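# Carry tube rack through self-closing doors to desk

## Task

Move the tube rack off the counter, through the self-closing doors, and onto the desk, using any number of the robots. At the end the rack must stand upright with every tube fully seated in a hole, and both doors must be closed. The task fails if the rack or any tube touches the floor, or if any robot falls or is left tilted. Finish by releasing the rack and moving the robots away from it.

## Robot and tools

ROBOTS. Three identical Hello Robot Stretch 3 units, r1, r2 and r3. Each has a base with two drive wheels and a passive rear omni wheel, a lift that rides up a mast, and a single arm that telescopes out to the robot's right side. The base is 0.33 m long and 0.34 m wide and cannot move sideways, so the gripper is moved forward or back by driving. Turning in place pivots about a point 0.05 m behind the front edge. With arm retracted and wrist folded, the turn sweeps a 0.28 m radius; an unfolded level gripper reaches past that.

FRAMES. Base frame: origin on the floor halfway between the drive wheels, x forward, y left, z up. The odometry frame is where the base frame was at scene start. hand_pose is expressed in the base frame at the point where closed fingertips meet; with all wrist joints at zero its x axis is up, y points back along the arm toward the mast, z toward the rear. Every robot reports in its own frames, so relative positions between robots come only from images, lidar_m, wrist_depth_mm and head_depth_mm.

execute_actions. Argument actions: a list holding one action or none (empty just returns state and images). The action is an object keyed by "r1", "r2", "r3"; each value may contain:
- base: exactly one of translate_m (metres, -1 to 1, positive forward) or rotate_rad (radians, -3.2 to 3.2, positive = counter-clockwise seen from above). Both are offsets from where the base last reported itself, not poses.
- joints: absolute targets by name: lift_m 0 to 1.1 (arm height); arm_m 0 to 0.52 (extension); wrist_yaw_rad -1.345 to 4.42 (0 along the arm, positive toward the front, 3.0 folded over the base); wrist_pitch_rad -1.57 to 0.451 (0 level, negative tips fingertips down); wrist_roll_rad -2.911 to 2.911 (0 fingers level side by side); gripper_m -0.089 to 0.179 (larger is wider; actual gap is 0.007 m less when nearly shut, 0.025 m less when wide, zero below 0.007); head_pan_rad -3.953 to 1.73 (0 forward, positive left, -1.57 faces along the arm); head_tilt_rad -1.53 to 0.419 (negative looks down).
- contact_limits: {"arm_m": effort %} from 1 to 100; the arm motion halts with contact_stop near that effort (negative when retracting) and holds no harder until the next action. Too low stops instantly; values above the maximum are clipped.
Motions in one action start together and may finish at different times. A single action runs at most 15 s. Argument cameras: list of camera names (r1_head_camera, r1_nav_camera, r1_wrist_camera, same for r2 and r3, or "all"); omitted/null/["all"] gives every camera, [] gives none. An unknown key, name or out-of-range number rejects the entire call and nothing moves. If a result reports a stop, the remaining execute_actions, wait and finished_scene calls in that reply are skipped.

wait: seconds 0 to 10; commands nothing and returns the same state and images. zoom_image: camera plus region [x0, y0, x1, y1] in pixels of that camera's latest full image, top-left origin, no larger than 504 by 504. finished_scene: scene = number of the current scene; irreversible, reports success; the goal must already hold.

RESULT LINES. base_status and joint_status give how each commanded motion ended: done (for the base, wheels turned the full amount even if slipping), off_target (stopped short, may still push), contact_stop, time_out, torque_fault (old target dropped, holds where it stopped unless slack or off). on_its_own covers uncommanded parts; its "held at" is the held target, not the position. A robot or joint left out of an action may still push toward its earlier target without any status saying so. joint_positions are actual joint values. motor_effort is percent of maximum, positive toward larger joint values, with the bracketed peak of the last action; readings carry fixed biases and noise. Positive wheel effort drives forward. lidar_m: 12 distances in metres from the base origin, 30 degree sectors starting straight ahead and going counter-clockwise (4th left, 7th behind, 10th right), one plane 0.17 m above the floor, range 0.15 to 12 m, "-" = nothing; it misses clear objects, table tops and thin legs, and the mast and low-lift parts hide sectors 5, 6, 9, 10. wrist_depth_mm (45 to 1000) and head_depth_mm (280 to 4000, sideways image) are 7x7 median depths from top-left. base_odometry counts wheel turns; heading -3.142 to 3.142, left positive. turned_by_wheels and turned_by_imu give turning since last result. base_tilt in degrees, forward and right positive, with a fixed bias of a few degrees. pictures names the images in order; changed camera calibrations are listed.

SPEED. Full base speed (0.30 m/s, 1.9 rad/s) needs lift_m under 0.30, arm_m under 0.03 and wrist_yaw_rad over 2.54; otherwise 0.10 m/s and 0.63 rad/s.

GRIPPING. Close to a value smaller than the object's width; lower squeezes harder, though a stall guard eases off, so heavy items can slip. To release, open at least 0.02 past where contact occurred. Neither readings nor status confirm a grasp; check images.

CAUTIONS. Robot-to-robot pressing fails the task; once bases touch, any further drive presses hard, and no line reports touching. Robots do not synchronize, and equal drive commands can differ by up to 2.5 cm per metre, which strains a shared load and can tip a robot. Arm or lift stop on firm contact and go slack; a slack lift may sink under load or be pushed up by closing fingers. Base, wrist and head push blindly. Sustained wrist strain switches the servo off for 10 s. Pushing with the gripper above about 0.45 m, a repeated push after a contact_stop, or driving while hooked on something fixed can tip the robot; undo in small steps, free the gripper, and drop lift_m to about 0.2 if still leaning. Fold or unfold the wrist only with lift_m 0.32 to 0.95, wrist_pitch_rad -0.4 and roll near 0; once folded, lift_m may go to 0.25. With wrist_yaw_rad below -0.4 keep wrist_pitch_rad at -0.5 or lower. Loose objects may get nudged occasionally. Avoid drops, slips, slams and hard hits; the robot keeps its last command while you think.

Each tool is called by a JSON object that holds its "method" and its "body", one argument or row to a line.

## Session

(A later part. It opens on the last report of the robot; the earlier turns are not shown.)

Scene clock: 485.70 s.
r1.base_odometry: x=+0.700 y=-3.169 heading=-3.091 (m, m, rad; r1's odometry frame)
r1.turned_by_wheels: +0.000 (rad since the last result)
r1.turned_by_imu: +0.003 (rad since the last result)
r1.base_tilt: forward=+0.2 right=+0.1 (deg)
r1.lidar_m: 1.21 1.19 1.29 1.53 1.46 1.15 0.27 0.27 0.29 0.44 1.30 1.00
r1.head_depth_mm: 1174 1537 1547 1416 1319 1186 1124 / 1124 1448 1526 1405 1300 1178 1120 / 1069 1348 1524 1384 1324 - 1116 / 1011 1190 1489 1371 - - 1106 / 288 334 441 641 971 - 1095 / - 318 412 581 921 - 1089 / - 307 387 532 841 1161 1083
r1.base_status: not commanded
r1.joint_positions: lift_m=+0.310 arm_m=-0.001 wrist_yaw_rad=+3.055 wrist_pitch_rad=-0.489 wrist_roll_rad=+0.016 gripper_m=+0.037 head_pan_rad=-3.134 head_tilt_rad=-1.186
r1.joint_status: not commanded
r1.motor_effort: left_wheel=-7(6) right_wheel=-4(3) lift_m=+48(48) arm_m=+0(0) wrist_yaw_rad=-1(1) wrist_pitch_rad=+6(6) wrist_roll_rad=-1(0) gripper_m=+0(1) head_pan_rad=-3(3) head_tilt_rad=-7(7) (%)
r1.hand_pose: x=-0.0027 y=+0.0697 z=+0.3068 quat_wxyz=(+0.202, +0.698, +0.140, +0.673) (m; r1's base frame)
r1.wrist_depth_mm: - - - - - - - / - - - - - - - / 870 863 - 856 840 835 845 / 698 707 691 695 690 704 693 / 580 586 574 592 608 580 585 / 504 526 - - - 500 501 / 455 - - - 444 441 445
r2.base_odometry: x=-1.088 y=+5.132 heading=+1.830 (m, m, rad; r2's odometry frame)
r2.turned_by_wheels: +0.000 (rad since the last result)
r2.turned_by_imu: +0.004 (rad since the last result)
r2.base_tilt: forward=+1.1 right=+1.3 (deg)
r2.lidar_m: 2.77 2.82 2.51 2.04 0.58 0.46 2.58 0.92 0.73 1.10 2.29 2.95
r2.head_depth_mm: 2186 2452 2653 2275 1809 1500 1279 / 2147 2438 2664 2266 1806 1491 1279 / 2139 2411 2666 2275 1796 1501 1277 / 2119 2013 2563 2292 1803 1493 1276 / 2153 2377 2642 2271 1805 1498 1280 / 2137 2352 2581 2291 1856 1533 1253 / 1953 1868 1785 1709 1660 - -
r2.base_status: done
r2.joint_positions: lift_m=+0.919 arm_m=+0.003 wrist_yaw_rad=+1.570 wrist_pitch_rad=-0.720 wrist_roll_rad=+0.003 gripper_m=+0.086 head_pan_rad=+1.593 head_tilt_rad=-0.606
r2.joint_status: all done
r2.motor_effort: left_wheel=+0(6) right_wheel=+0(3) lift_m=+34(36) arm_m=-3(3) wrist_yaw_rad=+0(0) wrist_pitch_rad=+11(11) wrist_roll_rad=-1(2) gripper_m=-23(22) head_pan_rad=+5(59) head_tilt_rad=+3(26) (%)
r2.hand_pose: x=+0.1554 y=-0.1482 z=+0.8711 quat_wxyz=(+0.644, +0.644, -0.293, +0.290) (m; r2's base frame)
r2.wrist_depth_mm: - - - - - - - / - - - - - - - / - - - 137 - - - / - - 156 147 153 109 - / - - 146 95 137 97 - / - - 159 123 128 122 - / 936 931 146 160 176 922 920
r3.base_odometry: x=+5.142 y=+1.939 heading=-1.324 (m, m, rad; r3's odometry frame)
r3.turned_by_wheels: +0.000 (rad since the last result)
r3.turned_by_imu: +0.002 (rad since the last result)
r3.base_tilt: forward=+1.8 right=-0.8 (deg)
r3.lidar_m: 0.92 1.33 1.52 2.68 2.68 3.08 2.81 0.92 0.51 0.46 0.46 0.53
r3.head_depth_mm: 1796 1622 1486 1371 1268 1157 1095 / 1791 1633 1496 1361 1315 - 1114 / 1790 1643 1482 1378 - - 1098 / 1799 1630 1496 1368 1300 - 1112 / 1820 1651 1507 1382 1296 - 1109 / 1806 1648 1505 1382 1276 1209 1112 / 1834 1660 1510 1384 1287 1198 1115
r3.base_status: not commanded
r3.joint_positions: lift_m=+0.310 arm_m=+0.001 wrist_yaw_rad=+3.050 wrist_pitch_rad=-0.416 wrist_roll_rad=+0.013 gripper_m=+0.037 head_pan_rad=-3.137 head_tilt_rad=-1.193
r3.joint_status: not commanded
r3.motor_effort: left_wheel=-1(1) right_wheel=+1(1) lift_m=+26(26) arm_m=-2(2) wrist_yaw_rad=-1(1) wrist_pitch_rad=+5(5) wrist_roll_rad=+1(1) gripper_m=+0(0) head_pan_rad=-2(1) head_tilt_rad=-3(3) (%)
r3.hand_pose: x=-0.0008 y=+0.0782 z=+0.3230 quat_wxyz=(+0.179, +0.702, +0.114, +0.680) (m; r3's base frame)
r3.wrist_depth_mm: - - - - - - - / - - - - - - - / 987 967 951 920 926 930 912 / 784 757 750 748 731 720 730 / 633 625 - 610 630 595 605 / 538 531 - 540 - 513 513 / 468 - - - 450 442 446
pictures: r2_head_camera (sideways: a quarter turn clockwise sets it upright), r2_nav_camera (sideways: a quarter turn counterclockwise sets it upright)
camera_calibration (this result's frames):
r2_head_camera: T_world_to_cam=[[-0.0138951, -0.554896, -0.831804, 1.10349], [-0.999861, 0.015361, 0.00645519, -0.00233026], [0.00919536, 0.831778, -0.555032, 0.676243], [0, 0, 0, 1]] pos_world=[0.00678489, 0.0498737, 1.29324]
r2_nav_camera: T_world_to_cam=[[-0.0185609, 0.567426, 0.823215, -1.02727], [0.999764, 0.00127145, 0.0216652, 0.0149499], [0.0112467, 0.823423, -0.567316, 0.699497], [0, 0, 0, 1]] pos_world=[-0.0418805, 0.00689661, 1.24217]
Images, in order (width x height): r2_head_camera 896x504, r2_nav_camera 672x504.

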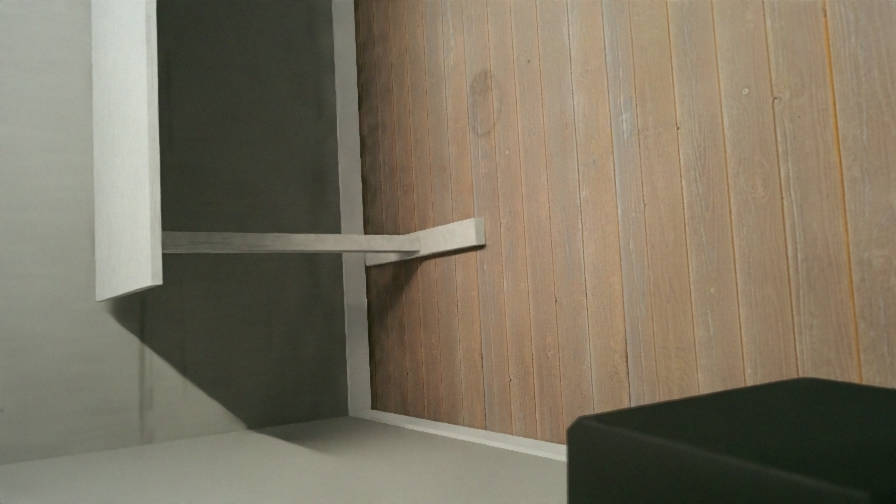

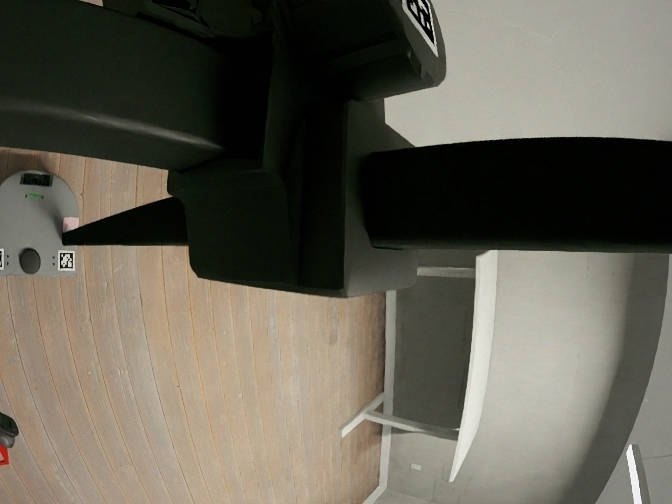

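{"method": "execute_actions", "body": {
  "actions": [
    {"r2":{"base":{"rotate_rad":1.3},"joints":{"lift_m":1.0}},"r1":{"base":{"rotate_rad":0.3}}}
  ],
  "cameras": []
}}

{"method": "execute_actions", "body": {
  "actions": [
    {"r2":{"base":{"translate_m":1.0},"joints":{"wrist_yaw_rad":0,"head_pan_rad":-1.57}},"r1":{"base":{"translate_m":0.95}}}
  ],
  "cameras": []
}}

{"method": "execute_actions", "body": {
  "actions": [
    {"r2":{"base":{"translate_m":0.43},"joints":{"lift_m":1.08}}}
  ],
  "cameras": []
}}

{"method": "execute_actions", "body": {
  "actions": [
    {"r2":{"base":{"rotate_rad":1.86}}}
  ],
  "cameras": ["r2_nav_camera","r2_wrist_camera","r1_nav_camera","r3_nav_camera"]
}}

Scene clock: 501.63 s.
r1.base_odometry: x=+0.700 y=-3.169 heading=-2.791 (m, m, rad; r1's odometry frame)
r1.turned_by_wheels: +0.300 (rad since the last result)
r1.turned_by_imu: +0.296 (rad since the last result)
r1.base_tilt: forward=+0.2 right=+0.1 (deg)
r1.lidar_m: 1.19 1.21 1.53 1.51 1.45 0.30 0.28 0.28 0.36 0.76 1.00 1.02
r1.head_depth_mm: 985 1214 1504 1413 1317 1186 1122 / 289 352 1492 1388 1313 1180 1116 / 289 335 446 1351 1323 - 1108 / 286 331 440 649 - - 1104 / - 328 435 639 961 - 1095 / - 327 429 625 1036 - 1093 / - 323 423 614 1113 1168 1084
r1.base_status: done
r1.joint_positions: lift_m=+0.310 arm_m=-0.001 wrist_yaw_rad=+3.055 wrist_pitch_rad=-0.489 wrist_roll_rad=+0.016 gripper_m=+0.037 head_pan_rad=-3.134 head_tilt_rad=-1.186
r1.joint_status: not commanded
r1.motor_effort: left_wheel=-13(19) right_wheel=-1(3) lift_m=+48(48) arm_m=+1(1) wrist_yaw_rad=+0(1) wrist_pitch_rad=+6(6) wrist_roll_rad=+0(1) gripper_m=-1(0) head_pan_rad=-3(4) head_tilt_rad=-7(7) (%)
r1.hand_pose: x=-0.0027 y=+0.0697 z=+0.3068 quat_wxyz=(+0.202, +0.698, +0.140, +0.673) (m; r1's base frame)
r1.wrist_depth_mm: - - - - - - - / - - - - - - - / 889 859 - 858 868 826 848 / 694 704 684 707 705 679 699 / 594 593 576 592 605 590 580 / 506 530 - - - 504 498 / 465 - - - 442 443 443
r2.base_odometry: x=-1.088 y=+5.132 heading=+3.130 (m, m, rad; r2's odometry frame)
r2.turned_by_wheels: +1.300 (rad since the last result)
r2.turned_by_imu: +1.315 (rad since the last result)
r2.base_tilt: forward=+1.1 right=+1.3 (deg)
r2.lidar_m: 2.04 0.89 0.46 0.50 1.42 0.76 0.73 2.24 2.49 2.77 2.76 2.51
r2.head_depth_mm: 381 407 437 482 552 680 861 / 453 463 491 533 583 660 770 / 1732 1854 2027 2114 1758 1433 923 / 2128 2351 2615 2276 1808 1497 1281 / 2438 2645 2894 2271 1806 1502 1281 / 2362 2568 2785 2281 1813 1498 1275 / 2314 2532 2790 - - - 1277
r2.base_status: done
r2.joint_positions: lift_m=+0.999 arm_m=+0.003 wrist_yaw_rad=+1.570 wrist_pitch_rad=-0.720 wrist_roll_rad=+0.003 gripper_m=+0.086 head_pan_rad=+1.593 head_tilt_rad=-0.606
r2.joint_status: all done
r2.motor_effort: left_wheel=-1(5) right_wheel=+2(7) lift_m=+34(35) arm_m=-2(3) wrist_yaw_rad=+0(0) wrist_pitch_rad=+11(11) wrist_roll_rad=-1(1) gripper_m=-23(23) head_pan_rad=+4(5) head_tilt_rad=+3(4) (%)
r2.hand_pose: x=+0.1554 y=-0.1482 z=+0.9511 quat_wxyz=(+0.644, +0.644, -0.293, +0.290) (m; r2's base frame)
r2.wrist_depth_mm: - - - - - - - / 963 - - - - - - / 894 - - 138 139 - - / 849 - 166 144 152 111 - / 792 - 146 95 137 97 - / 729 - 157 123 128 122 - / 651 959 145 159 176 993 981
r3.base_odometry: x=+5.142 y=+1.939 heading=-1.324 (m, m, rad; r3's odometry frame)
r3.turned_by_wheels: +0.000 (rad since the last result)
r3.turned_by_imu: +0.001 (rad since the last result)
r3.base_tilt: forward=+1.7 right=-0.8 (deg)
r3.lidar_m: 0.92 1.33 1.52 2.68 2.68 3.08 2.80 0.92 0.51 0.46 0.46 0.53
r3.head_depth_mm: 1795 1618 1481 1372 1266 1162 1107 / 1796 1627 1490 1368 1309 - 1111 / 1800 1629 1497 1377 - - 1110 / 1814 1648 1483 1380 1305 - 1111 / 1831 1640 1502 1387 1296 - 1111 / 1826 1653 1502 1389 1289 1208 1106 / 1828 1648 1516 1382 1285 1197 1121
r3.base_status: not commanded
r3.joint_positions: lift_m=+0.310 arm_m=+0.001 wrist_yaw_rad=+3.050 wrist_pitch_rad=-0.416 wrist_roll_rad=+0.013 gripper_m=+0.037 head_pan_rad=-3.137 head_tilt_rad=-1.193
r3.joint_status: not commanded
r3.motor_effort: left_wheel=+0(1) right_wheel=+1(1) lift_m=+26(26) arm_m=-2(1) wrist_yaw_rad=-1(0) wrist_pitch_rad=+5(5) wrist_roll_rad=+1(1) gripper_m=+0(0) head_pan_rad=-2(1) head_tilt_rad=-3(3) (%)
r3.hand_pose: x=-0.0008 y=+0.0782 z=+0.3230 quat_wxyz=(+0.179, +0.702, +0.114, +0.680) (m; r3's base frame)
r3.wrist_depth_mm: - - - - - - - / - - - - - - - / 1000 974 968 943 951 907 914 / 761 753 746 763 731 723 721 / 627 628 - 614 633 609 593 / 538 533 - 538 - 519 513 / 467 - - - 450 454 446
pictures: none
No camera images: the call's "cameras" was empty. Leave "cameras" out to get every camera's image.

Scene clock: 512.60 s.
r1.base_odometry: x=-0.193 y=-3.495 heading=-2.791 (m, m, rad; r1's odometry frame)
r1.turned_by_wheels: +0.000 (rad since the last result)
r1.turned_by_imu: +0.002 (rad since the last result)
r1.base_tilt: forward=+0.2 right=+0.1 (deg)
r1.lidar_m: 0.25 0.25 0.32 0.70 1.55 1.96 1.85 1.10 0.74 0.70 0.40 0.27
r1.head_depth_mm: 1868 1718 1545 1410 1318 1186 1116 / 1854 1691 1529 1404 1308 1173 1118 / 1811 1675 1514 1401 - - 1105 / 1809 1654 1513 1383 - - 1109 / 1801 1636 1496 1371 1301 - 1096 / 1786 1614 1482 1353 1272 - 1096 / 1760 1625 1469 1345 1257 1166 1077
r1.base_status: done
r1.joint_positions: lift_m=+0.310 arm_m=-0.001 wrist_yaw_rad=+3.055 wrist_pitch_rad=-0.489 wrist_roll_rad=+0.016 gripper_m=+0.037 head_pan_rad=-3.134 head_tilt_rad=-1.186
r1.joint_status: not commanded
r1.motor_effort: left_wheel=-2(6) right_wheel=+1(3) lift_m=+48(49) arm_m=+1(1) wrist_yaw_rad=+0(1) wrist_pitch_rad=+7(6) wrist_roll_rad=-1(0) gripper_m=+0(0) head_pan_rad=-3(4) head_tilt_rad=-7(7) (%)
r1.hand_pose: x=-0.0027 y=+0.0697 z=+0.3068 quat_wxyz=(+0.202, +0.698, +0.140, +0.673) (m; r1's base frame)
r1.wrist_depth_mm: - - - - 646 392 278 / - - - - 669 398 284 / 885 860 - 878 690 404 289 / 701 688 698 707 648 418 292 / 590 590 582 578 586 426 296 / 504 526 - - - 418 302 / 457 - - - 440 401 307
r2.base_odometry: x=-2.088 y=+5.144 heading=+3.130 (m, m, rad; r2's odometry frame)
r2.turned_by_wheels: +0.000 (rad since the last result)
r2.turned_by_imu: +0.004 (rad since the last result)
r2.base_tilt: forward=+1.1 right=+1.3 (deg)
r2.lidar_m: 1.56 1.09 0.87 0.72 0.71 0.79 1.43 3.18 2.96 2.44 2.43 1.56
r2.head_depth_mm: 2513 2805 2986 2353 - - - / 2437 2671 2898 2320 - - - / 2335 2567 2801 2325 - - - / 2258 2480 2700 2298 - 394 1225 / 2177 2386 2646 2302 1803 451 1253 / 2100 2314 2547 2276 1812 1466 1279 / 2048 2230 2446 2272 1801 1499 1277
r2.base_status: done
r2.joint_positions: lift_m=+0.999 arm_m=+0.003 wrist_yaw_rad=+0.002 wrist_pitch_rad=-0.720 wrist_roll_rad=+0.003 gripper_m=+0.086 head_pan_rad=-1.563 head_tilt_rad=-0.606
r2.joint_status: all done
r2.motor_effort: left_wheel=-1(4) right_wheel=+2(5) lift_m=+34(34) arm_m=-3(3) wrist_yaw_rad=-2(3) wrist_pitch_rad=+11(11) wrist_roll_rad=-2(2) gripper_m=-22(23) head_pan_rad=-5(59) head_tilt_rad=+3(3) (%)
r2.hand_pose: x=-0.0212 y=-0.3245 z=+0.9511 quat_wxyz=(+0.661, +0.250, -0.662, -0.249) (m; r2's base frame)
r2.wrist_depth_mm: - - - - - - - / - - - - - - - / - - - 139 140 - - / - - 156 147 152 110 - / - - 146 95 137 97 - / - - 158 122 128 122 - / - - 145 160 176 971 966
r3.base_odometry: x=+5.142 y=+1.939 heading=-1.324 (m, m, rad; r3's odometry frame)
r3.turned_by_wheels: +0.000 (rad since the last result)
r3.turned_by_imu: +0.002 (rad since the last result)
r3.base_tilt: forward=+1.7 right=-0.7 (deg)
r3.lidar_m: 0.92 1.33 1.52 2.67 2.68 3.09 2.80 0.92 0.51 0.46 0.46 0.53
r3.head_depth_mm: 1787 1628 1475 1364 1262 1162 1098 / 1776 1649 1494 1368 1307 - 1104 / 1802 1621 1485 1368 - - 1111 / 1813 1625 1494 1383 1303 - 1116 / 1821 1639 1515 1378 1289 - 1115 / 1815 1650 1509 1386 1286 1197 1117 / 1818 1647 1512 1392 1289 1196 1112
r3.base_status: not commanded
r3.joint_positions: lift_m=+0.310 arm_m=+0.001 wrist_yaw_rad=+3.050 wrist_pitch_rad=-0.416 wrist_roll_rad=+0.013 gripper_m=+0.037 head_pan_rad=-3.137 head_tilt_rad=-1.193
r3.joint_status: not commanded
r3.motor_effort: left_wheel=-1(0) right_wheel=+1(1) lift_m=+26(26) arm_m=-2(2) wrist_yaw_rad=+0(0) wrist_pitch_rad=+6(5) wrist_roll_rad=+1(1) gripper_m=+0(0) head_pan_rad=-2(1) head_tilt_rad=-3(3) (%)
r3.hand_pose: x=-0.0008 y=+0.0782 z=+0.3230 quat_wxyz=(+0.179, +0.702, +0.114, +0.680) (m; r3's base frame)
r3.wrist_depth_mm: - - - - - - - / - - - - - - - / 999 954 959 942 931 918 907 / 772 762 750 736 746 723 714 / 640 631 - 613 638 611 599 / 536 533 - 536 - 512 506 / 467 - - - 452 445 449
pictures: none
No camera images: the call's "cameras" was empty. Leave "cameras" out to get every camera's image.

Scene clock: 517.87 s.
r1.base_odometry: x=-0.193 y=-3.495 heading=-2.791 (m, m, rad; r1's odometry frame)
r1.turned_by_wheels: +0.000 (rad since the last result)
r1.turned_by_imu: +0.001 (rad since the last result)
r1.base_tilt: forward=+0.2 right=+0.1 (deg)
r1.lidar_m: 0.25 0.25 0.32 0.70 1.55 1.96 1.84 1.12 0.75 0.70 0.40 0.27
r1.head_depth_mm: 1877 1705 1552 1417 1323 1191 1125 / 1828 1695 1533 1400 1300 1174 1115 / 1844 1673 1523 1383 - - 1108 / 1811 1656 1510 1375 - - 1101 / 1790 1651 1504 1368 1295 - 1097 / 1785 1626 1491 1365 1272 - 1087 / 1756 1601 1468 1349 1252 1161 1082
r1.base_status: not commanded
r1.joint_positions: lift_m=+0.310 arm_m=-0.001 wrist_yaw_rad=+3.055 wrist_pitch_rad=-0.489 wrist_roll_rad=+0.016 gripper_m=+0.037 head_pan_rad=-3.134 head_tilt_rad=-1.186
r1.joint_status: not commanded
r1.motor_effort: left_wheel=-2(2) right_wheel=+2(1) lift_m=+48(48) arm_m=-1(0) wrist_yaw_rad=+0(0) wrist_pitch_rad=+6(7) wrist_roll_rad=-1(1) gripper_m=-1(0) head_pan_rad=-3(3) head_tilt_rad=-7(7) (%)
r1.hand_pose: x=-0.0027 y=+0.0697 z=+0.3068 quat_wxyz=(+0.202, +0.698, +0.140, +0.673) (m; r1's base frame)
r1.wrist_depth_mm: - - - - 646 393 282 / - - - - 677 402 285 / 866 868 - 845 672 408 290 / 697 695 707 711 628 416 293 / 590 593 579 584 595 434 297 / 512 529 - - - 417 302 / 456 - - - 442 404 305
r2.base_odometry: x=-2.518 y=+5.149 heading=+3.130 (m, m, rad; r2's odometry frame)
r2.turned_by_wheels: +0.000 (rad since the last result)
r2.turned_by_imu: +0.002 (rad since the last result)
r2.base_tilt: forward=+1.0 right=+1.3 (deg)
r2.lidar_m: 1.16 0.72 1.05 0.86 0.86 0.95 1.66 3.57 2.79 2.29 2.28 1.18
r2.head_depth_mm: 2299 - - - - - - / 2207 - - - - - - / 2136 - - - - - 1229 / 2106 2294 - 334 348 384 1268 / 2059 2236 2474 2277 362 1397 1276 / 1977 2157 2384 2288 1813 1500 1275 / 1925 2093 2301 2287 1809 1500 1278
r2.base_status: done
r2.joint_positions: lift_m=+1.079 arm_m=+0.003 wrist_yaw_rad=+0.002 wrist_pitch_rad=-0.720 wrist_roll_rad=+0.003 gripper_m=+0.086 head_pan_rad=-1.563 head_tilt_rad=-0.606
r2.joint_status: all done
r2.motor_effort: left_wheel=-1(3) right_wheel=+2(6) lift_m=+34(34) arm_m=-3(3) wrist_yaw_rad=-2(2) wrist_pitch_rad=+11(11) wrist_roll_rad=-2(1) gripper_m=-23(23) head_pan_rad=-4(4) head_tilt_rad=+2(3) (%)
r2.hand_pose: x=-0.0213 y=-0.3245 z=+1.0311 quat_wxyz=(+0.661, +0.250, -0.662, -0.249) (m; r2's base frame)
r2.wrist_depth_mm: - - - - - - - / - - - - - - - / - - - 137 141 - - / - - 167 144 153 109 - / - - 147 95 137 97 - / - - 158 123 128 122 - / - - 145 160 177 - -
r3.base_odometry: x=+5.142 y=+1.939 heading=-1.324 (m, m, rad; r3's odometry frame)
r3.turned_by_wheels: +0.000 (rad since the last result)
r3.turned_by_imu: +0.001 (rad since the last result)
r3.base_tilt: forward=+1.6 right=-0.8 (deg)
r3.lidar_m: 0.92 1.33 1.52 2.68 2.68 3.08 2.80 0.92 0.51 0.46 0.46 0.53
r3.head_depth_mm: 1793 1617 1470 1371 1264 1165 1109 / 1790 1618 1497 1367 1311 - 1106 / 1789 1622 1486 1371 - - 1105 / 1819 1639 1508 1378 1296 - 1112 / 1822 1650 1499 1370 1289 - 1110 / 1829 1659 1498 1386 1280 1210 1106 / 1824 1648 1509 1383 1293 1199 1126
r3.base_status: not commanded
r3.joint_positions: lift_m=+0.310 arm_m=+0.001 wrist_yaw_rad=+3.050 wrist_pitch_rad=-0.416 wrist_roll_rad=+0.013 gripper_m=+0.037 head_pan_rad=-3.137 head_tilt_rad=-1.193
r3.joint_status: not commanded
r3.motor_effort: left_wheel=-1(0) right_wheel=+2(1) lift_m=+26(26) arm_m=-2(2) wrist_yaw_rad=+0(0) wrist_pitch_rad=+5(5) wrist_roll_rad=+1(1) gripper_m=+0(0) head_pan_rad=-1(1) head_tilt_rad=-3(3) (%)
r3.hand_pose: x=-0.0008 y=+0.0782 z=+0.3230 quat_wxyz=(+0.179, +0.702, +0.114, +0.680) (m; r3's base frame)
r3.wrist_depth_mm: - - - - - - - / - - - - - - - / 971 978 950 952 938 906 895 / 781 759 749 749 751 727 733 / 635 623 - 618 626 600 597 / 535 534 - 541 - 514 508 / 465 - - - 451 448 444
pictures: none
No camera images: the call's "cameras" was empty. Leave "cameras" out to get every camera's image.

Scene clock: 521.73 s.
r1.base_odometry: x=-0.193 y=-3.495 heading=-2.791 (m, m, rad; r1's odometry frame)
r1.turned_by_wheels: +0.000 (rad since the last result)
r1.turned_by_imu: +0.001 (rad since the last result)
r1.base_tilt: forward=+0.2 right=+0.1 (deg)
r1.lidar_m: 0.25 0.25 0.32 0.70 1.55 1.96 1.85 1.13 0.74 0.70 0.40 0.27
r1.head_depth_mm: 1876 1698 1544 1417 1318 1183 1121 / 1841 1670 1523 1404 1309 1171 1116 / 1834 1669 1510 1386 - - 1111 / 1803 1647 1507 1378 - - 1106 / 1803 1642 1498 1380 1297 - 1103 / 1784 1626 1483 1360 1271 - 1097 / 1774 1620 1478 1358 1246 1166 1079
r1.base_status: not commanded
r1.joint_positions: lift_m=+0.310 arm_m=-0.001 wrist_yaw_rad=+3.055 wrist_pitch_rad=-0.489 wrist_roll_rad=+0.016 gripper_m=+0.037 head_pan_rad=-3.134 head_tilt_rad=-1.186
r1.joint_status: not commanded
r1.motor_effort: left_wheel=-2(2) right_wheel=+1(1) lift_m=+48(48) arm_m=+0(1) wrist_yaw_rad=+0(0) wrist_pitch_rad=+6(6) wrist_roll_rad=-1(1) gripper_m=+0(0) head_pan_rad=-3(4) head_tilt_rad=-7(7) (%)
r1.hand_pose: x=-0.0027 y=+0.0697 z=+0.3068 quat_wxyz=(+0.202, +0.698, +0.140, +0.673) (m; r1's base frame)
r1.wrist_depth_mm: - - - - 657 397 280 / - - - - 673 401 283 / 883 875 - 887 669 413 287 / 699 694 713 695 644 416 295 / 593 589 590 580 579 425 299 / 506 526 - - - 417 303 / 459 - - - 445 399 309
r2.base_odometry: x=-2.518 y=+5.149 heading=-1.294 (m, m, rad; r2's odometry frame)
r2.turned_by_wheels: +1.860 (rad since the last result)
r2.turned_by_imu: +1.881 (rad since the last result)
r2.base_tilt: forward=+1.1 right=+1.3 (deg)
r2.lidar_m: 0.86 0.88 1.17 2.89 3.37 2.40 2.28 1.19 1.21 1.15 0.72 0.90
r2.head_depth_mm: 972 - - - - - - / 967 - - - - - - / 964 - - - - - 1227 / 968 1060 - 333 348 384 1269 / 974 1055 826 610 362 1400 1274 / 967 1048 826 609 482 1399 1238 / 967 1042 828 609 482 1016 1255
r2.base_status: done
r2.joint_positions: lift_m=+1.079 arm_m=+0.003 wrist_yaw_rad=+0.002 wrist_pitch_rad=-0.720 wrist_roll_rad=+0.003 gripper_m=+0.086 head_pan_rad=-1.563 head_tilt_rad=-0.606
r2.joint_status: not commanded
r2.motor_effort: left_wheel=+0(3) right_wheel=+2(6) lift_m=+34(34) arm_m=-3(3) wrist_yaw_rad=-2(1) wrist_pitch_rad=+11(11) wrist_roll_rad=-2(1) gripper_m=-22(23) head_pan_rad=-4(5) head_tilt_rad=+4(2) (%)
r2.hand_pose: x=-0.0213 y=-0.3245 z=+1.0311 quat_wxyz=(+0.661, +0.249, -0.662, -0.249) (m; r2's base frame)
r2.wrist_depth_mm: 485 473 472 467 467 464 467 / 390 388 388 389 385 384 384 / 330 334 332 138 141 330 325 / 288 288 166 144 152 109 285 / 256 260 146 95 137 97 255 / - - 158 123 128 122 - / 962 - 145 161 176 - -
r3.base_odometry: x=+5.142 y=+1.939 heading=-1.324 (m, m, rad; r3's odometry frame)
r3.turned_by_wheels: +0.000 (rad since the last result)
r3.turned_by_imu: +0.001 (rad since the last result)
r3.base_tilt: forward=+1.6 right=-0.7 (deg)
r3.lidar_m: 0.92 1.33 1.52 2.69 2.68 3.09 2.80 0.92 0.52 0.46 0.46 0.53
r3.head_depth_mm: 1794 1619 1477 1360 1266 1157 1109 / 1808 1627 1490 1365 1301 - 1111 / 1814 1631 1492 1379 - - 1107 / 1796 1641 1485 1376 1301 - 1114 / 1821 1654 1498 1375 1297 - 1114 / 1806 1645 1508 1388 1282 1210 1113 / 1823 1642 1514 1390 1281 1197 1122
r3.base_status: not commanded
r3.joint_positions: lift_m=+0.310 arm_m=+0.001 wrist_yaw_rad=+3.050 wrist_pitch_rad=-0.416 wrist_roll_rad=+0.013 gripper_m=+0.037 head_pan_rad=-3.137 head_tilt_rad=-1.193
r3.joint_status: not commanded
r3.motor_effort: left_wheel=-1(0) right_wheel=+1(1) lift_m=+26(26) arm_m=-2(1) wrist_yaw_rad=-1(1) wrist_pitch_rad=+5(5) wrist_roll_rad=+1(1) gripper_m=+0(0) head_pan_rad=-2(1) head_tilt_rad=-2(3) (%)
r3.hand_pose: x=-0.0008 y=+0.0782 z=+0.3230 quat_wxyz=(+0.179, +0.702, +0.114, +0.680) (m; r3's base frame)
r3.wrist_depth_mm: - - - - - - - / - - - - - - - / 987 965 946 947 948 904 905 / 782 771 736 738 733 722 724 / 637 635 - 618 632 611 594 / 538 534 - 542 - 516 506 / 463 - - - 453 447 442
pictures: r1_nav_camera (sideways: a quarter turn counterclockwise sets it upright), r2_nav_camera (sideways: a quarter turn counterclockwise sets it upright), r2_wrist_camera, r3_nav_camera (sideways: a quarter turn counterclockwise sets it upright)
camera_calibration (this result's frames):
r1_nav_camera: T_world_to_cam=[[-0.93877, -0.0458667, 0.341477, -0.397914], [-0.057386, 0.998071, -0.0237031, 0.0860819], [-0.339731, -0.0418477, -0.939591, 1.18264], [0, 0, 0, 1]] pos_world=[0.0331702, -0.0546759, 1.24912]
r2_nav_camera: T_world_to_cam=[[0.0104424, -0.567405, 0.823373, -1.02765], [-0.99968, 0.0130326, 0.0216594, 0.0271541], [-0.0230203, -0.823336, -0.567088, 0.699409], [0, 0, 0, 1]] pos_world=[0.0539771, -0.00759866, 1.24218]
r2_wrist_camera: T_world_to_cam=[[-0.999542, -0.0244882, -0.0177534, -0.00641541], [-0.00847334, 0.790159, -0.612844, 0.914375], [0.0290355, -0.612413, -0.790005, 0.777456], [0, 0, 0, 1]] pos_world=[-0.0212385, -0.246534, 1.17445]
r3_nav_camera: T_world_to_cam=[[-0.947826, 0.0382016, 0.31649, -0.361488], [0.0244136, 0.998577, -0.0474181, 0.114219], [-0.317851, -0.0372175, -0.94741, 1.18747], [0, 0, 0, 1]] pos_world=[0.0320235, -0.0560518, 1.24485]
Images, in order (width x height): r1_nav_camera 672x504, r2_nav_camera 672x504, r2_wrist_camera 644x364, r3_nav_camera 672x504.

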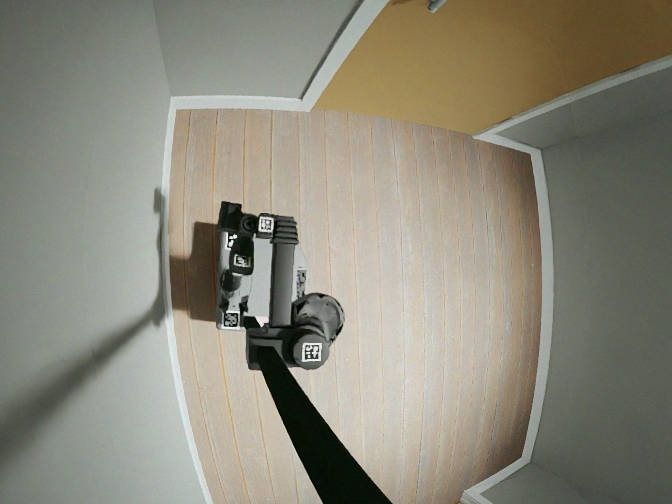

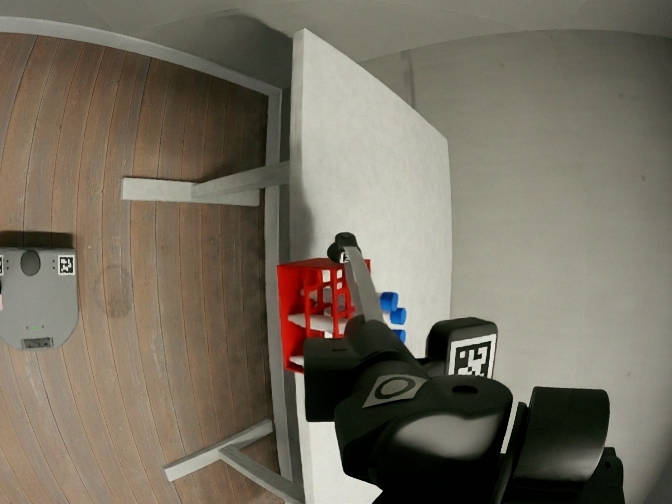

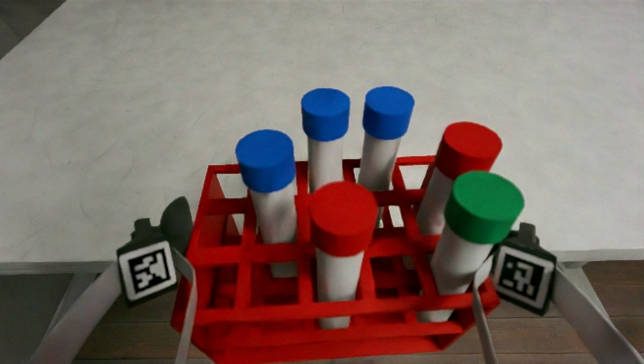

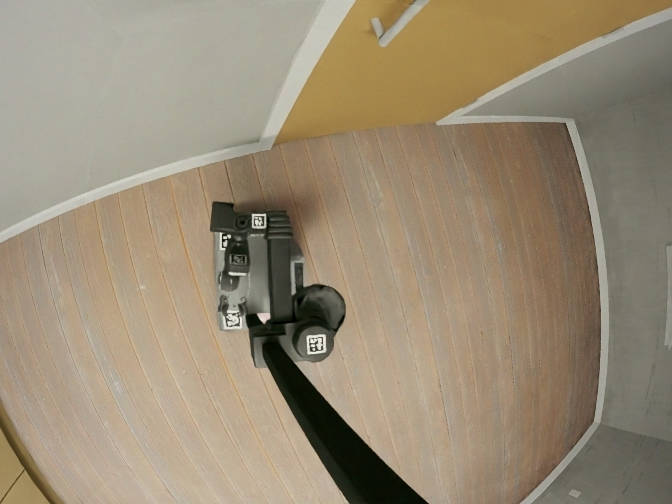

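{"method": "execute_actions", "body": {
  "actions": [
    {"r2":{"joints":{"arm_m":0.3,"wrist_pitch_rad":-0.66}}}
  ],
  "cameras": []
}}

{"method": "execute_actions", "body": {
  "actions": [
    {"r2":{"joints":{"lift_m":1.043}}}
  ],
  "cameras": ["r2_wrist_camera"]
}}

{"method": "execute_actions", "body": {
  "actions": [
    {"r2":{"joints":{"gripper_m":0.179}}}
  ],
  "cameras": []
}}

{"method": "execute_actions", "body": {
  "actions": [
    {"r2":{"joints":{"arm_m":0.01,"lift_m":1.06}}}
  ],
  "cameras": ["r2_wrist_camera"]
}}

{"method": "execute_actions", "body": {
  "actions": [
    {"r2":{"base":{"translate_m":-0.5},"joints":{"head_pan_rad":-0.9,"head_tilt_rad":-0.35}}}
  ],
  "cameras": ["r2_head_camera"]
}}

Scene clock: 535.87 s.
r1.base_odometry: x=-0.193 y=-3.495 heading=-2.791 (m, m, rad; r1's odometry frame)
r1.turned_by_wheels: +0.000 (rad since the last result)
r1.turned_by_imu: +0.002 (rad since the last result)
r1.base_tilt: forward=+0.2 right=+0.2 (deg)
r1.lidar_m: 0.25 0.25 0.32 0.70 1.55 1.96 1.85 1.13 0.74 0.70 0.40 0.27
r1.head_depth_mm: 1878 1719 1547 1405 1313 1186 1126 / 1841 1689 1528 1405 1306 1177 1117 / 1828 1668 1514 1387 - - 1114 / 1809 1650 1513 1378 - - 1099 / 1804 1633 1494 1364 1295 - 1098 / 1776 1631 1473 1359 1267 - 1094 / 1774 1616 1469 1355 1249 1167 1080
r1.base_status: not commanded
r1.joint_positions: lift_m=+0.310 arm_m=-0.001 wrist_yaw_rad=+3.055 wrist_pitch_rad=-0.489 wrist_roll_rad=+0.016 gripper_m=+0.037 head_pan_rad=-3.134 head_tilt_rad=-1.186
r1.joint_status: not commanded
r1.motor_effort: left_wheel=-2(3) right_wheel=+1(1) lift_m=+48(48) arm_m=+0(0) wrist_yaw_rad=-1(0) wrist_pitch_rad=+6(6) wrist_roll_rad=-1(0) gripper_m=+0(0) head_pan_rad=-4(3) head_tilt_rad=-7(7) (%)
r1.hand_pose: x=-0.0027 y=+0.0697 z=+0.3068 quat_wxyz=(+0.202, +0.698, +0.140, +0.673) (m; r1's base frame)
r1.wrist_depth_mm: - - - - 648 389 279 / - - - - 668 397 283 / 881 869 - 885 693 413 288 / 700 715 702 699 642 418 292 / 587 586 579 585 587 431 299 / 509 534 - - - 414 303 / 459 - - - 443 403 309
r2.base_odometry: x=-2.518 y=+5.149 heading=-1.294 (m, m, rad; r2's odometry frame)
r2.turned_by_wheels: +0.000 (rad since the last result)
r2.turned_by_imu: +0.000 (rad since the last result)
r2.base_tilt: forward=+1.1 right=+1.3 (deg)
r2.lidar_m: 0.86 0.88 1.17 2.90 3.38 2.40 2.28 1.18 1.21 1.15 0.72 0.90
r2.head_depth_mm: 1020 1087 822 608 482 1500 1277 / - 1107 823 607 482 1464 1276 / - - 618 608 482 1455 1275 / 982 - 609 607 481 1460 1279 / 974 1051 748 608 481 1464 1280 / 973 1051 825 608 483 1393 1237 / 962 1041 824 608 483 1015 1256
r2.base_status: not commanded
r2.joint_positions: lift_m=+1.079 arm_m=+0.300 wrist_yaw_rad=+0.001 wrist_pitch_rad=-0.684 wrist_roll_rad=+0.003 gripper_m=+0.086 head_pan_rad=-1.563 head_tilt_rad=-0.606
r2.joint_status: all done
r2.motor_effort: left_wheel=-1(1) right_wheel=+2(2) lift_m=+34(34) arm_m=+2(2) wrist_yaw_rad=-1(2) wrist_pitch_rad=+13(13) wrist_roll_rad=-2(2) gripper_m=-23(22) head_pan_rad=-4(4) head_tilt_rad=+3(3) (%)
r2.hand_pose: x=-0.0214 y=-0.6281 z=+1.0377 quat_wxyz=(+0.666, +0.237, -0.667, -0.237) (m; r2's base frame)
r2.wrist_depth_mm: 557 514 505 509 515 508 515 / 416 416 413 417 416 412 415 / 347 348 349 136 141 346 343 / 300 300 157 147 152 106 297 / 263 269 146 92 138 97 262 / 233 225 158 119 128 122 237 / 215 212 146 160 177 211 211
r3.base_odometry: x=+5.142 y=+1.939 heading=-1.324 (m, m, rad; r3's odometry frame)
r3.turned_by_wheels: +0.000 (rad since the last result)
r3.turned_by_imu: +0.001 (rad since the last result)
r3.base_tilt: forward=+1.7 right=-0.8 (deg)
r3.lidar_m: 0.92 1.33 1.53 2.68 2.68 3.07 2.80 0.92 0.51 0.46 0.46 0.53
r3.head_depth_mm: 1777 1618 1475 1369 1262 1159 1110 / 1810 1646 1487 1366 1312 - 1107 / 1808 1623 1479 1363 - - 1100 / 1814 1652 1486 1379 1302 - 1114 / 1821 1648 1501 1386 1294 - 1107 / 1836 1661 1521 1383 1275 1204 1105 / 1833 1644 1512 1390 1291 1203 1120
r3.base_status: not commanded
r3.joint_positions: lift_m=+0.310 arm_m=+0.001 wrist_yaw_rad=+3.050 wrist_pitch_rad=-0.416 wrist_roll_rad=+0.013 gripper_m=+0.037 head_pan_rad=-3.137 head_tilt_rad=-1.193
r3.joint_status: not commanded
r3.motor_effort: left_wheel=+0(0) right_wheel=+2(1) lift_m=+26(26) arm_m=-2(2) wrist_yaw_rad=-1(0) wrist_pitch_rad=+5(6) wrist_roll_rad=+1(1) gripper_m=+0(0) head_pan_rad=-2(2) head_tilt_rad=-3(3) (%)
r3.hand_pose: x=-0.0008 y=+0.0782 z=+0.3230 quat_wxyz=(+0.179, +0.702, +0.114, +0.680) (m; r3's base frame)
r3.wrist_depth_mm: - - - - - - - / - - - - - - - / 986 983 964 962 919 921 893 / 761 756 752 740 731 728 721 / 638 628 - 614 625 609 601 / 537 534 - 534 - 516 512 / 462 - - - 451 448 447
pictures: none
No camera images: the call's "cameras" was empty. Leave "cameras" out to get every camera's image.

Scene clock: 537.00 s.
r1.base_odometry: x=-0.193 y=-3.495 heading=-2.791 (m, m, rad; r1's odometry frame)
r1.turned_by_wheels: +0.000 (rad since the last result)
r1.turned_by_imu: +0.000 (rad since the last result)
r1.base_tilt: forward=+0.1 right=+0.1 (deg)
r1.lidar_m: 0.25 0.25 0.32 0.70 1.55 1.96 1.85 1.13 0.74 0.70 0.40 0.27
r1.head_depth_mm: 1867 1696 1548 1413 1316 1186 1119 / 1846 1689 1536 1392 1298 1179 1117 / 1843 1674 1514 1390 - - 1107 / 1804 1670 1511 1376 - - 1109 / 1805 1647 1492 1374 1293 - 1098 / 1780 1619 1489 1366 1270 - 1089 / 1763 1619 1477 1357 1246 1155 1085
r1.base_status: not commanded
r1.joint_positions: lift_m=+0.310 arm_m=-0.001 wrist_yaw_rad=+3.055 wrist_pitch_rad=-0.489 wrist_roll_rad=+0.016 gripper_m=+0.037 head_pan_rad=-3.134 head_tilt_rad=-1.186
r1.joint_status: not commanded
r1.motor_effort: left_wheel=-2(1) right_wheel=+1(2) lift_m=+49(48) arm_m=+0(0) wrist_yaw_rad=+0(1) wrist_pitch_rad=+6(6) wrist_roll_rad=-1(1) gripper_m=+0(0) head_pan_rad=-4(3) head_tilt_rad=-7(7) (%)
r1.hand_pose: x=-0.0027 y=+0.0697 z=+0.3068 quat_wxyz=(+0.202, +0.698, +0.140, +0.673) (m; r1's base frame)
r1.wrist_depth_mm: - - - - 650 388 281 / - - - - 681 398 283 / 883 871 - 861 670 414 288 / 699 709 707 722 647 422 292 / 593 585 592 589 575 428 297 / 507 527 - - - 412 302 / 458 - - - 447 405 311
r2.base_odometry: x=-2.518 y=+5.149 heading=-1.294 (m, m, rad; r2's odometry frame)
r2.turned_by_wheels: +0.000 (rad since the last result)
r2.turned_by_imu: +0.000 (rad since the last result)
r2.base_tilt: forward=+1.1 right=+1.3 (deg)
r2.lidar_m: 0.86 0.88 1.17 2.89 3.37 2.40 2.28 1.18 1.21 1.15 0.72 0.90
r2.head_depth_mm: 971 1095 823 607 481 1503 1282 / - - 823 608 482 1459 1274 / 959 - 628 609 482 1467 1280 / 966 1046 632 608 482 1458 1282 / 975 1055 869 609 482 1463 1279 / 968 1050 826 608 482 1390 1240 / 961 1035 828 608 482 1014 1258
r2.base_status: not commanded
r2.joint_positions: lift_m=+1.044 arm_m=+0.300 wrist_yaw_rad=+0.001 wrist_pitch_rad=-0.661 wrist_roll_rad=+0.001 gripper_m=+0.086 head_pan_rad=-1.563 head_tilt_rad=-0.606
r2.joint_status: all done
r2.motor_effort: left_wheel=-1(1) right_wheel=+2(2) lift_m=+13(31) arm_m=+2(3) wrist_yaw_rad=-1(1) wrist_pitch_rad=+1(13) wrist_roll_rad=-1(2) gripper_m=-22(23) head_pan_rad=-5(5) head_tilt_rad=+3(3) (%)
r2.hand_pose: x=-0.0214 y=-0.6322 z=+1.0061 quat_wxyz=(+0.669, +0.230, -0.669, -0.230) (m; r2's base frame)
r2.wrist_depth_mm: 465 464 469 467 466 466 465 / 369 367 369 372 371 370 369 / 306 306 309 137 140 306 307 / 261 262 157 148 152 106 262 / 228 233 144 91 137 98 229 / 203 194 152 119 125 123 205 / - 182 145 158 175 183 182
r3.base_odometry: x=+5.142 y=+1.939 heading=-1.324 (m, m, rad; r3's odometry frame)
r3.turned_by_wheels: +0.000 (rad since the last result)
r3.turned_by_imu: +0.000 (rad since the last result)
r3.base_tilt: forward=+1.7 right=-0.7 (deg)
r3.lidar_m: 0.92 1.33 1.52 2.68 2.68 3.11 2.80 0.92 0.51 0.46 0.46 0.53
r3.head_depth_mm: 1773 1619 1475 1369 1261 1158 1104 / 1802 1617 1491 1371 1316 - 1112 / 1815 1623 1498 1353 - - 1104 / 1803 1631 1502 1375 1311 - 1115 / 1824 1631 1499 1380 1293 - 1117 / 1844 1647 1500 1378 1278 1204 1120 / 1828 1648 1520 1386 1299 1196 1126
r3.base_status: not commanded
r3.joint_positions: lift_m=+0.310 arm_m=+0.001 wrist_yaw_rad=+3.050 wrist_pitch_rad=-0.416 wrist_roll_rad=+0.013 gripper_m=+0.037 head_pan_rad=-3.137 head_tilt_rad=-1.193
r3.joint_status: not commanded
r3.motor_effort: left_wheel=-1(0) right_wheel=+1(2) lift_m=+26(26) arm_m=-2(2) wrist_yaw_rad=+0(0) wrist_pitch_rad=+5(5) wrist_roll_rad=+1(1) gripper_m=+0(0) head_pan_rad=-1(1) head_tilt_rad=-2(2) (%)
r3.hand_pose: x=-0.0008 y=+0.0782 z=+0.3230 quat_wxyz=(+0.179, +0.702, +0.114, +0.680) (m; r3's base frame)
r3.wrist_depth_mm: - - - - - - - / - - - - - - - / 984 965 956 939 951 918 898 / 765 765 748 743 747 740 718 / 636 621 - 611 627 601 602 / 535 529 - 539 - 514 508 / 466 - - - 446 448 443
pictures: r2_wrist_camera
camera_calibration (this result's frames):
r2_wrist_camera: T_world_to_cam=[[-0.99956, -0.0256147, -0.0149815, -0.0180579], [-0.00940936, 0.752403, -0.658635, 1.16433], [0.0281429, -0.658204, -0.752313, 0.502394], [0, 0, 0, 1]] pos_world=[-0.0212332, -0.545828, 1.14455]
Images, in order (width x height): r2_wrist_camera 644x364.

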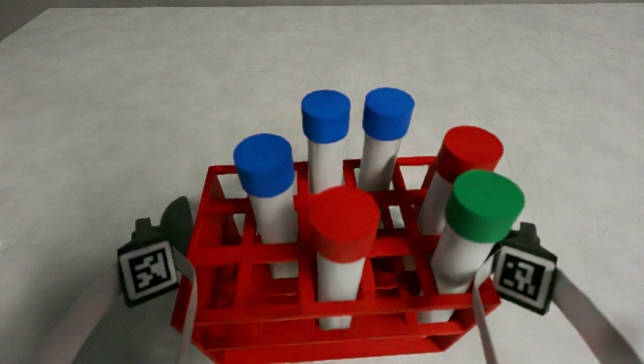

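Scene clock: 538.43 s.
r1.base_odometry: x=-0.193 y=-3.495 heading=-2.791 (m, m, rad; r1's odometry frame)
r1.turned_by_wheels: +0.000 (rad since the last result)
r1.turned_by_imu: +0.000 (rad since the last result)
r1.base_tilt: forward=+0.2 right=+0.1 (deg)
r1.lidar_m: 0.25 0.26 0.32 0.70 1.55 1.96 1.84 1.13 0.75 0.70 0.40 0.27
r1.head_depth_mm: 1871 1699 1539 1412 1320 1186 1125 / 1847 1684 1528 1401 1305 1183 1119 / 1827 1676 1519 1390 - - 1105 / 1818 1653 1511 1369 - - 1106 / 1784 1656 1493 1364 1290 - 1093 / 1784 1632 1482 1362 1265 - 1094 / 1763 1622 1463 1342 1245 1159 1085
r1.base_status: not commanded
r1.joint_positions: lift_m=+0.310 arm_m=-0.001 wrist_yaw_rad=+3.055 wrist_pitch_rad=-0.489 wrist_roll_rad=+0.016 gripper_m=+0.037 head_pan_rad=-3.134 head_tilt_rad=-1.186
r1.joint_status: not commanded
r1.motor_effort: left_wheel=-2(2) right_wheel=+2(1) lift_m=+48(48) arm_m=-1(0) wrist_yaw_rad=+0(1) wrist_pitch_rad=+6(6) wrist_roll_rad=-1(1) gripper_m=-1(1) head_pan_rad=-4(3) head_tilt_rad=-7(7) (%)
r1.hand_pose: x=-0.0027 y=+0.0697 z=+0.3068 quat_wxyz=(+0.202, +0.698, +0.140, +0.673) (m; r1's base frame)
r1.wrist_depth_mm: - - - - 660 387 281 / - - - - 664 397 283 / 884 869 - 869 688 411 288 / 698 701 701 683 655 418 295 / 581 582 580 596 589 427 299 / 517 520 - - - 420 301 / 456 - - - 437 399 309
r2.base_odometry: x=-2.518 y=+5.149 heading=-1.294 (m, m, rad; r2's odometry frame)
r2.turned_by_wheels: +0.000 (rad since the last result)
r2.turned_by_imu: +0.000 (rad since the last result)
r2.base_tilt: forward=+1.1 right=+1.3 (deg)
r2.lidar_m: 0.86 0.88 1.17 2.90 3.36 2.39 2.28 1.19 1.21 1.15 0.72 0.90
r2.head_depth_mm: 968 1099 824 608 481 1493 1276 / - - 820 609 481 1458 1275 / 961 - 632 608 482 1455 1280 / 970 1043 633 607 483 1466 1271 / 976 1055 867 609 482 1467 1280 / 967 1050 827 609 482 1393 1245 / 964 1042 826 608 482 1016 1255
r2.base_status: not commanded
r2.joint_positions: lift_m=+1.044 arm_m=+0.300 wrist_yaw_rad=+0.001 wrist_pitch_rad=-0.670 wrist_roll_rad=+0.001 gripper_m=+0.179 head_pan_rad=-1.563 head_tilt_rad=-0.606
r2.joint_status: all done
r2.motor_effort: left_wheel=+0(1) right_wheel=+2(2) lift_m=+15(15) arm_m=+2(2) wrist_yaw_rad=-1(1) wrist_pitch_rad=+6(6) wrist_roll_rad=-1(1) gripper_m=+0(96) head_pan_rad=-5(4) head_tilt_rad=+4(2) (%)
r2.hand_pose: x=-0.0214 y=-0.6306 z=+1.0043 quat_wxyz=(+0.668, +0.233, -0.668, -0.233) (m; r2's base frame)
r2.wrist_depth_mm: 452 451 447 457 448 450 450 / 363 358 361 362 361 364 361 / 301 299 300 139 172 289 300 / 257 258 153 148 151 100 258 / 226 232 135 93 138 99 225 / 205 196 146 120 126 132 204 / 176 180 161 174 173 178 176
r3.base_odometry: x=+5.142 y=+1.939 heading=-1.324 (m, m, rad; r3's odometry frame)
r3.turned_by_wheels: +0.000 (rad since the last result)
r3.turned_by_imu: +0.000 (rad since the last result)
r3.base_tilt: forward=+1.8 right=-0.7 (deg)
r3.lidar_m: 0.92 1.33 1.52 2.67 2.68 3.08 2.80 0.92 0.51 0.46 0.46 0.53
r3.head_depth_mm: 1768 1607 1486 1370 1261 1171 1117 / 1783 1622 1485 1369 1303 - 1106 / 1809 1620 1488 1380 - - 1104 / 1803 1636 1489 1376 1301 - 1117 / 1807 1649 1514 1390 1302 - 1114 / 1812 1665 1505 1387 1276 1204 1108 / 1838 1659 1512 1384 1287 1203 1115
r3.base_status: not commanded
r3.joint_positions: lift_m=+0.310 arm_m=+0.001 wrist_yaw_rad=+3.050 wrist_pitch_rad=-0.416 wrist_roll_rad=+0.013 gripper_m=+0.037 head_pan_rad=-3.137 head_tilt_rad=-1.193
r3.joint_status: not commanded
r3.motor_effort: left_wheel=+0(1) right_wheel=+1(1) lift_m=+26(26) arm_m=-2(2) wrist_yaw_rad=+0(0) wrist_pitch_rad=+5(5) wrist_roll_rad=+1(1) gripper_m=+0(0) head_pan_rad=-2(3) head_tilt_rad=-3(3) (%)
r3.hand_pose: x=-0.0008 y=+0.0782 z=+0.3230 quat_wxyz=(+0.179, +0.702, +0.114, +0.680) (m; r3's base frame)
r3.wrist_depth_mm: - - - - - - - / - - - - - - - / 975 989 944 943 940 932 924 / 769 763 748 743 736 733 722 / 630 624 - 616 630 599 604 / 540 533 - 540 - 510 514 / 469 - - - 453 453 445
pictures: none
No camera images: the call's "cameras" was empty. Leave "cameras" out to get every camera's image.

Scene clock: 541.80 s.
r1.base_odometry: x=-0.193 y=-3.495 heading=-2.791 (m, m, rad; r1's odometry frame)
r1.turned_by_wheels: +0.000 (rad since the last result)
r1.turned_by_imu: +0.001 (rad since the last result)
r1.base_tilt: forward=+0.2 right=+0.1 (deg)
r1.lidar_m: 0.25 0.25 0.32 0.70 1.55 1.97 1.85 1.13 0.74 0.70 0.40 0.27
r1.head_depth_mm: 1858 1689 1547 1418 1318 1187 1117 / 1846 1679 1521 1406 1305 1176 1116 / 1832 1651 1523 1393 - - 1109 / 1810 1659 1503 1376 - - 1100 / 1810 1633 1492 1368 1292 - 1100 / 1788 1628 1490 1369 1271 - 1087 / 1766 1618 1463 1346 1253 1163 1078
r1.base_status: not commanded
r1.joint_positions: lift_m=+0.310 arm_m=-0.001 wrist_yaw_rad=+3.055 wrist_pitch_rad=-0.489 wrist_roll_rad=+0.016 gripper_m=+0.037 head_pan_rad=-3.134 head_tilt_rad=-1.186
r1.joint_status: not commanded
r1.motor_effort: left_wheel=-2(2) right_wheel=+1(1) lift_m=+48(48) arm_m=+0(0) wrist_yaw_rad=-1(0) wrist_pitch_rad=+6(6) wrist_roll_rad=-1(1) gripper_m=+0(0) head_pan_rad=-3(3) head_tilt_rad=-7(7) (%)
r1.hand_pose: x=-0.0027 y=+0.0697 z=+0.3068 quat_wxyz=(+0.202, +0.698, +0.140, +0.673) (m; r1's base frame)
r1.wrist_depth_mm: - - - - 650 391 279 / - - - - 682 399 284 / 879 855 - 902 680 406 288 / 698 695 718 689 650 417 291 / 600 594 582 587 590 429 298 / 501 524 - - - 414 300 / 454 - - - 438 396 307
r2.base_odometry: x=-2.518 y=+5.149 heading=-1.294 (m, m, rad; r2's odometry frame)
r2.turned_by_wheels: +0.000 (rad since the last result)
r2.turned_by_imu: +0.000 (rad since the last result)
r2.base_tilt: forward=+1.1 right=+1.3 (deg)
r2.lidar_m: 0.86 0.88 1.17 2.90 3.38 2.39 2.28 1.19 1.21 1.15 0.72 0.90
r2.head_depth_mm: 997 1068 - - - - 1226 / 990 1057 - - - - - / 984 1055 - - - - 1222 / 977 1057 635 - 512 1464 1268 / 975 1057 823 607 497 1471 1282 / 968 1045 825 609 462 1401 1241 / 963 1040 829 609 482 1015 1252
r2.base_status: not commanded
r2.joint_positions: lift_m=+1.060 arm_m=+0.010 wrist_yaw_rad=+0.001 wrist_pitch_rad=-0.671 wrist_roll_rad=+0.001 gripper_m=+0.179 head_pan_rad=-1.563 head_tilt_rad=-0.606
r2.joint_status: all done
r2.motor_effort: left_wheel=-1(0) right_wheel=+2(2) lift_m=+33(34) arm_m=-4(4) wrist_yaw_rad=+0(0) wrist_pitch_rad=+6(6) wrist_roll_rad=-1(1) gripper_m=+0(0) head_pan_rad=-5(5) head_tilt_rad=+3(4) (%)
r2.hand_pose: x=-0.0214 y=-0.3410 z=+1.0201 quat_wxyz=(+0.668, +0.233, -0.668, -0.233) (m; r2's base frame)
r2.wrist_depth_mm: 685 491 494 339 463 486 486 / 391 395 396 369 374 394 393 / 326 328 324 324 326 323 325 / 281 279 279 280 278 278 279 / 244 250 244 244 245 244 244 / 229 - 233 238 - - 235 / - - - - - - -
r3.base_odometry: x=+5.142 y=+1.939 heading=-1.324 (m, m, rad; r3's odometry frame)
r3.turned_by_wheels: +0.000 (rad since the last result)
r3.turned_by_imu: +0.001 (rad since the last result)
r3.base_tilt: forward=+1.7 right=-0.7 (deg)
r3.lidar_m: 0.92 1.33 1.52 2.68 2.67 3.10 2.80 0.92 0.51 0.46 0.46 0.53
r3.head_depth_mm: 1804 1620 1483 1368 1270 1163 1101 / 1803 1616 1492 1377 1313 - 1112 / 1792 1625 1496 1378 - - 1104 / 1808 1638 1488 1371 1295 - 1115 / 1809 1643 1498 1386 1289 - 1120 / 1824 1650 1510 1398 1286 1208 1109 / 1839 1664 1515 1379 1284 1206 1125
r3.base_status: not commanded
r3.joint_positions: lift_m=+0.310 arm_m=+0.001 wrist_yaw_rad=+3.050 wrist_pitch_rad=-0.416 wrist_roll_rad=+0.013 gripper_m=+0.037 head_pan_rad=-3.137 head_tilt_rad=-1.193
r3.joint_status: not commanded
r3.motor_effort: left_wheel=+0(1) right_wheel=+2(1) lift_m=+26(26) arm_m=-2(2) wrist_yaw_rad=+0(0) wrist_pitch_rad=+5(5) wrist_roll_rad=+1(1) gripper_m=+0(0) head_pan_rad=-2(2) head_tilt_rad=-3(3) (%)
r3.hand_pose: x=-0.0008 y=+0.0782 z=+0.3230 quat_wxyz=(+0.179, +0.702, +0.114, +0.680) (m; r3's base frame)
r3.wrist_depth_mm: - - - - - - - / - - - - - - - / - 975 957 936 935 916 890 / 779 761 767 740 735 729 715 / 629 625 - 612 626 605 606 / 538 533 - 538 - 511 511 / 464 - - - 447 452 447
pictures: r2_wrist_camera
camera_calibration (this result's frames):
r2_wrist_camera: T_world_to_cam=[[-0.99956, -0.025457, -0.0152407, -0.0100722], [-0.00940399, 0.759, -0.651022, 0.948933], [0.0281408, -0.650593, -0.758905, 0.713908], [0, 0, 0, 1]] pos_world=[-0.021234, -0.256034, 1.15941]
Images, in order (width x height): r2_wrist_camera 644x364.

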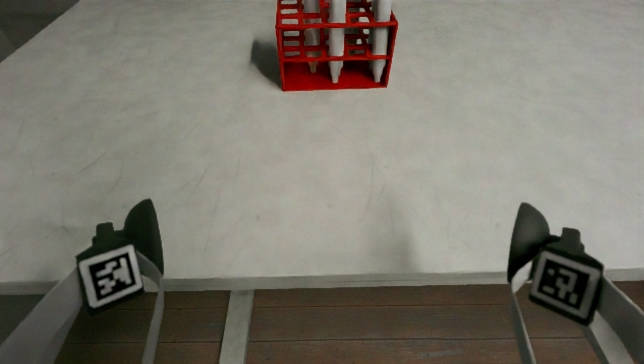

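Scene clock: 547.77 s.
r1.base_odometry: x=-0.193 y=-3.495 heading=-2.791 (m, m, rad; r1's odometry frame)
r1.turned_by_wheels: +0.000 (rad since the last result)
r1.turned_by_imu: +0.001 (rad since the last result)
r1.base_tilt: forward=+0.2 right=+0.1 (deg)
r1.lidar_m: 0.25 0.25 0.32 0.70 1.55 1.96 1.85 1.13 0.75 0.70 0.40 0.27
r1.head_depth_mm: 1871 1704 1542 1425 1315 1188 1122 / 1849 1688 1539 1399 1309 1176 1119 / 1835 1669 1521 1390 - - 1109 / 1807 1652 1510 1380 - - 1101 / 1801 1639 1489 1372 1294 - 1097 / 1780 1634 1480 1361 1280 - 1087 / 1766 1617 1467 1354 1252 1163 1080
r1.base_status: not commanded
r1.joint_positions: lift_m=+0.310 arm_m=-0.001 wrist_yaw_rad=+3.055 wrist_pitch_rad=-0.489 wrist_roll_rad=+0.016 gripper_m=+0.037 head_pan_rad=-3.134 head_tilt_rad=-1.186
r1.joint_status: not commanded
r1.motor_effort: left_wheel=-2(2) right_wheel=+1(1) lift_m=+48(48) arm_m=+0(0) wrist_yaw_rad=-1(0) wrist_pitch_rad=+6(6) wrist_roll_rad=-1(1) gripper_m=+0(1) head_pan_rad=-3(3) head_tilt_rad=-7(7) (%)
r1.hand_pose: x=-0.0027 y=+0.0697 z=+0.3068 quat_wxyz=(+0.202, +0.698, +0.140, +0.673) (m; r1's base frame)
r1.wrist_depth_mm: - - - - 652 387 278 / - - - - 666 399 284 / 859 871 - 882 678 408 288 / 700 694 702 697 637 420 293 / 585 587 595 586 587 430 296 / 505 523 - - - 415 302 / 454 - - - 443 401 307
r2.base_odometry: x=-2.655 y=+5.630 heading=-1.294 (m, m, rad; r2's odometry frame)
r2.turned_by_wheels: +0.000 (rad since the last result)
r2.turned_by_imu: -0.003 (rad since the last result)
r2.base_tilt: forward=+1.1 right=+1.3 (deg)
r2.lidar_m: 1.36 1.40 1.96 3.57 2.65 1.87 1.78 1.75 0.85 1.17 1.20 1.02
r2.head_depth_mm: 1027 1078 1136 1017 687 519 441 / 1083 1138 1204 1020 689 519 1407 / 1145 1211 1278 1024 690 521 1489 / 1211 1283 1365 772 693 539 1531 / 1283 1375 1463 1034 694 585 1449 / 1379 1472 1574 1039 696 1194 1448 / 1466 1542 1631 1044 697 1786 1536
r2.base_status: done
r2.joint_positions: lift_m=+1.060 arm_m=+0.010 wrist_yaw_rad=+0.001 wrist_pitch_rad=-0.671 wrist_roll_rad=+0.001 gripper_m=+0.179 head_pan_rad=-0.907 head_tilt_rad=-0.359
r2.joint_status: all done
r2.motor_effort: left_wheel=+0(4) right_wheel=+2(1) lift_m=+34(33) arm_m=-3(3) wrist_yaw_rad=-1(1) wrist_pitch_rad=+6(6) wrist_roll_rad=-1(1) gripper_m=+0(1) head_pan_rad=+4(51) head_tilt_rad=+5(23) (%)
r2.hand_pose: x=-0.0214 y=-0.3410 z=+1.0201 quat_wxyz=(+0.668, +0.233, -0.668, -0.233) (m; r2's base frame)
r2.wrist_depth_mm: 492 494 492 490 494 492 484 / 392 394 389 391 390 390 392 / 326 326 326 325 329 329 327 / 280 279 280 283 279 280 279 / 247 252 252 251 251 255 257 / - - - - - - - / - - - - - - -
r3.base_odometry: x=+5.142 y=+1.939 heading=-1.324 (m, m, rad; r3's odometry frame)
r3.turned_by_wheels: +0.000 (rad since the last result)
r3.turned_by_imu: +0.001 (rad since the last result)
r3.base_tilt: forward=+1.8 right=-0.7 (deg)
r3.lidar_m: 0.92 1.33 1.52 2.67 2.68 3.09 2.81 0.92 0.52 0.46 0.46 0.53
r3.head_depth_mm: 1775 1621 1482 1368 1257 1161 1112 / 1795 1629 1485 1378 1315 - 1107 / 1803 1623 1493 1374 - - 1105 / 1804 1633 1497 1390 1309 - 1113 / 1814 1637 1504 1385 1300 - 1116 / 1825 1637 1499 1388 1284 1208 1108 / 1819 1663 1513 1396 1285 1198 1126
r3.base_status: not commanded
r3.joint_positions: lift_m=+0.310 arm_m=+0.001 wrist_yaw_rad=+3.050 wrist_pitch_rad=-0.416 wrist_roll_rad=+0.013 gripper_m=+0.037 head_pan_rad=-3.137 head_tilt_rad=-1.193
r3.joint_status: not commanded
r3.motor_effort: left_wheel=+0(1) right_wheel=+1(2) lift_m=+26(26) arm_m=-2(1) wrist_yaw_rad=+0(0) wrist_pitch_rad=+5(5) wrist_roll_rad=+1(1) gripper_m=+0(0) head_pan_rad=-2(3) head_tilt_rad=-3(3) (%)
r3.hand_pose: x=-0.0008 y=+0.0782 z=+0.3230 quat_wxyz=(+0.179, +0.702, +0.114, +0.680) (m; r3's base frame)
r3.wrist_depth_mm: - - - - - - - / - - - - - - - / 972 974 947 932 954 926 909 / 777 756 744 739 732 720 711 / 624 630 - 606 626 599 601 / 533 530 - 534 - 511 509 / 462 - - - 454 448 448
pictures: r2_head_camera (sideways: a quarter turn clockwise sets it upright)
camera_calibration (this result's frames):
r2_head_camera: T_world_to_cam=[[-0.185416, 0.279559, -0.942055, 1.24836], [0.808582, 0.588182, 0.0154002, -0.0250108], [0.558405, -0.758873, -0.335104, 0.386715], [0, 0, 0, 1]] pos_world=[0.0357446, -0.040811, 1.306]
Images, in order (width x height): r2_head_camera 896x504.

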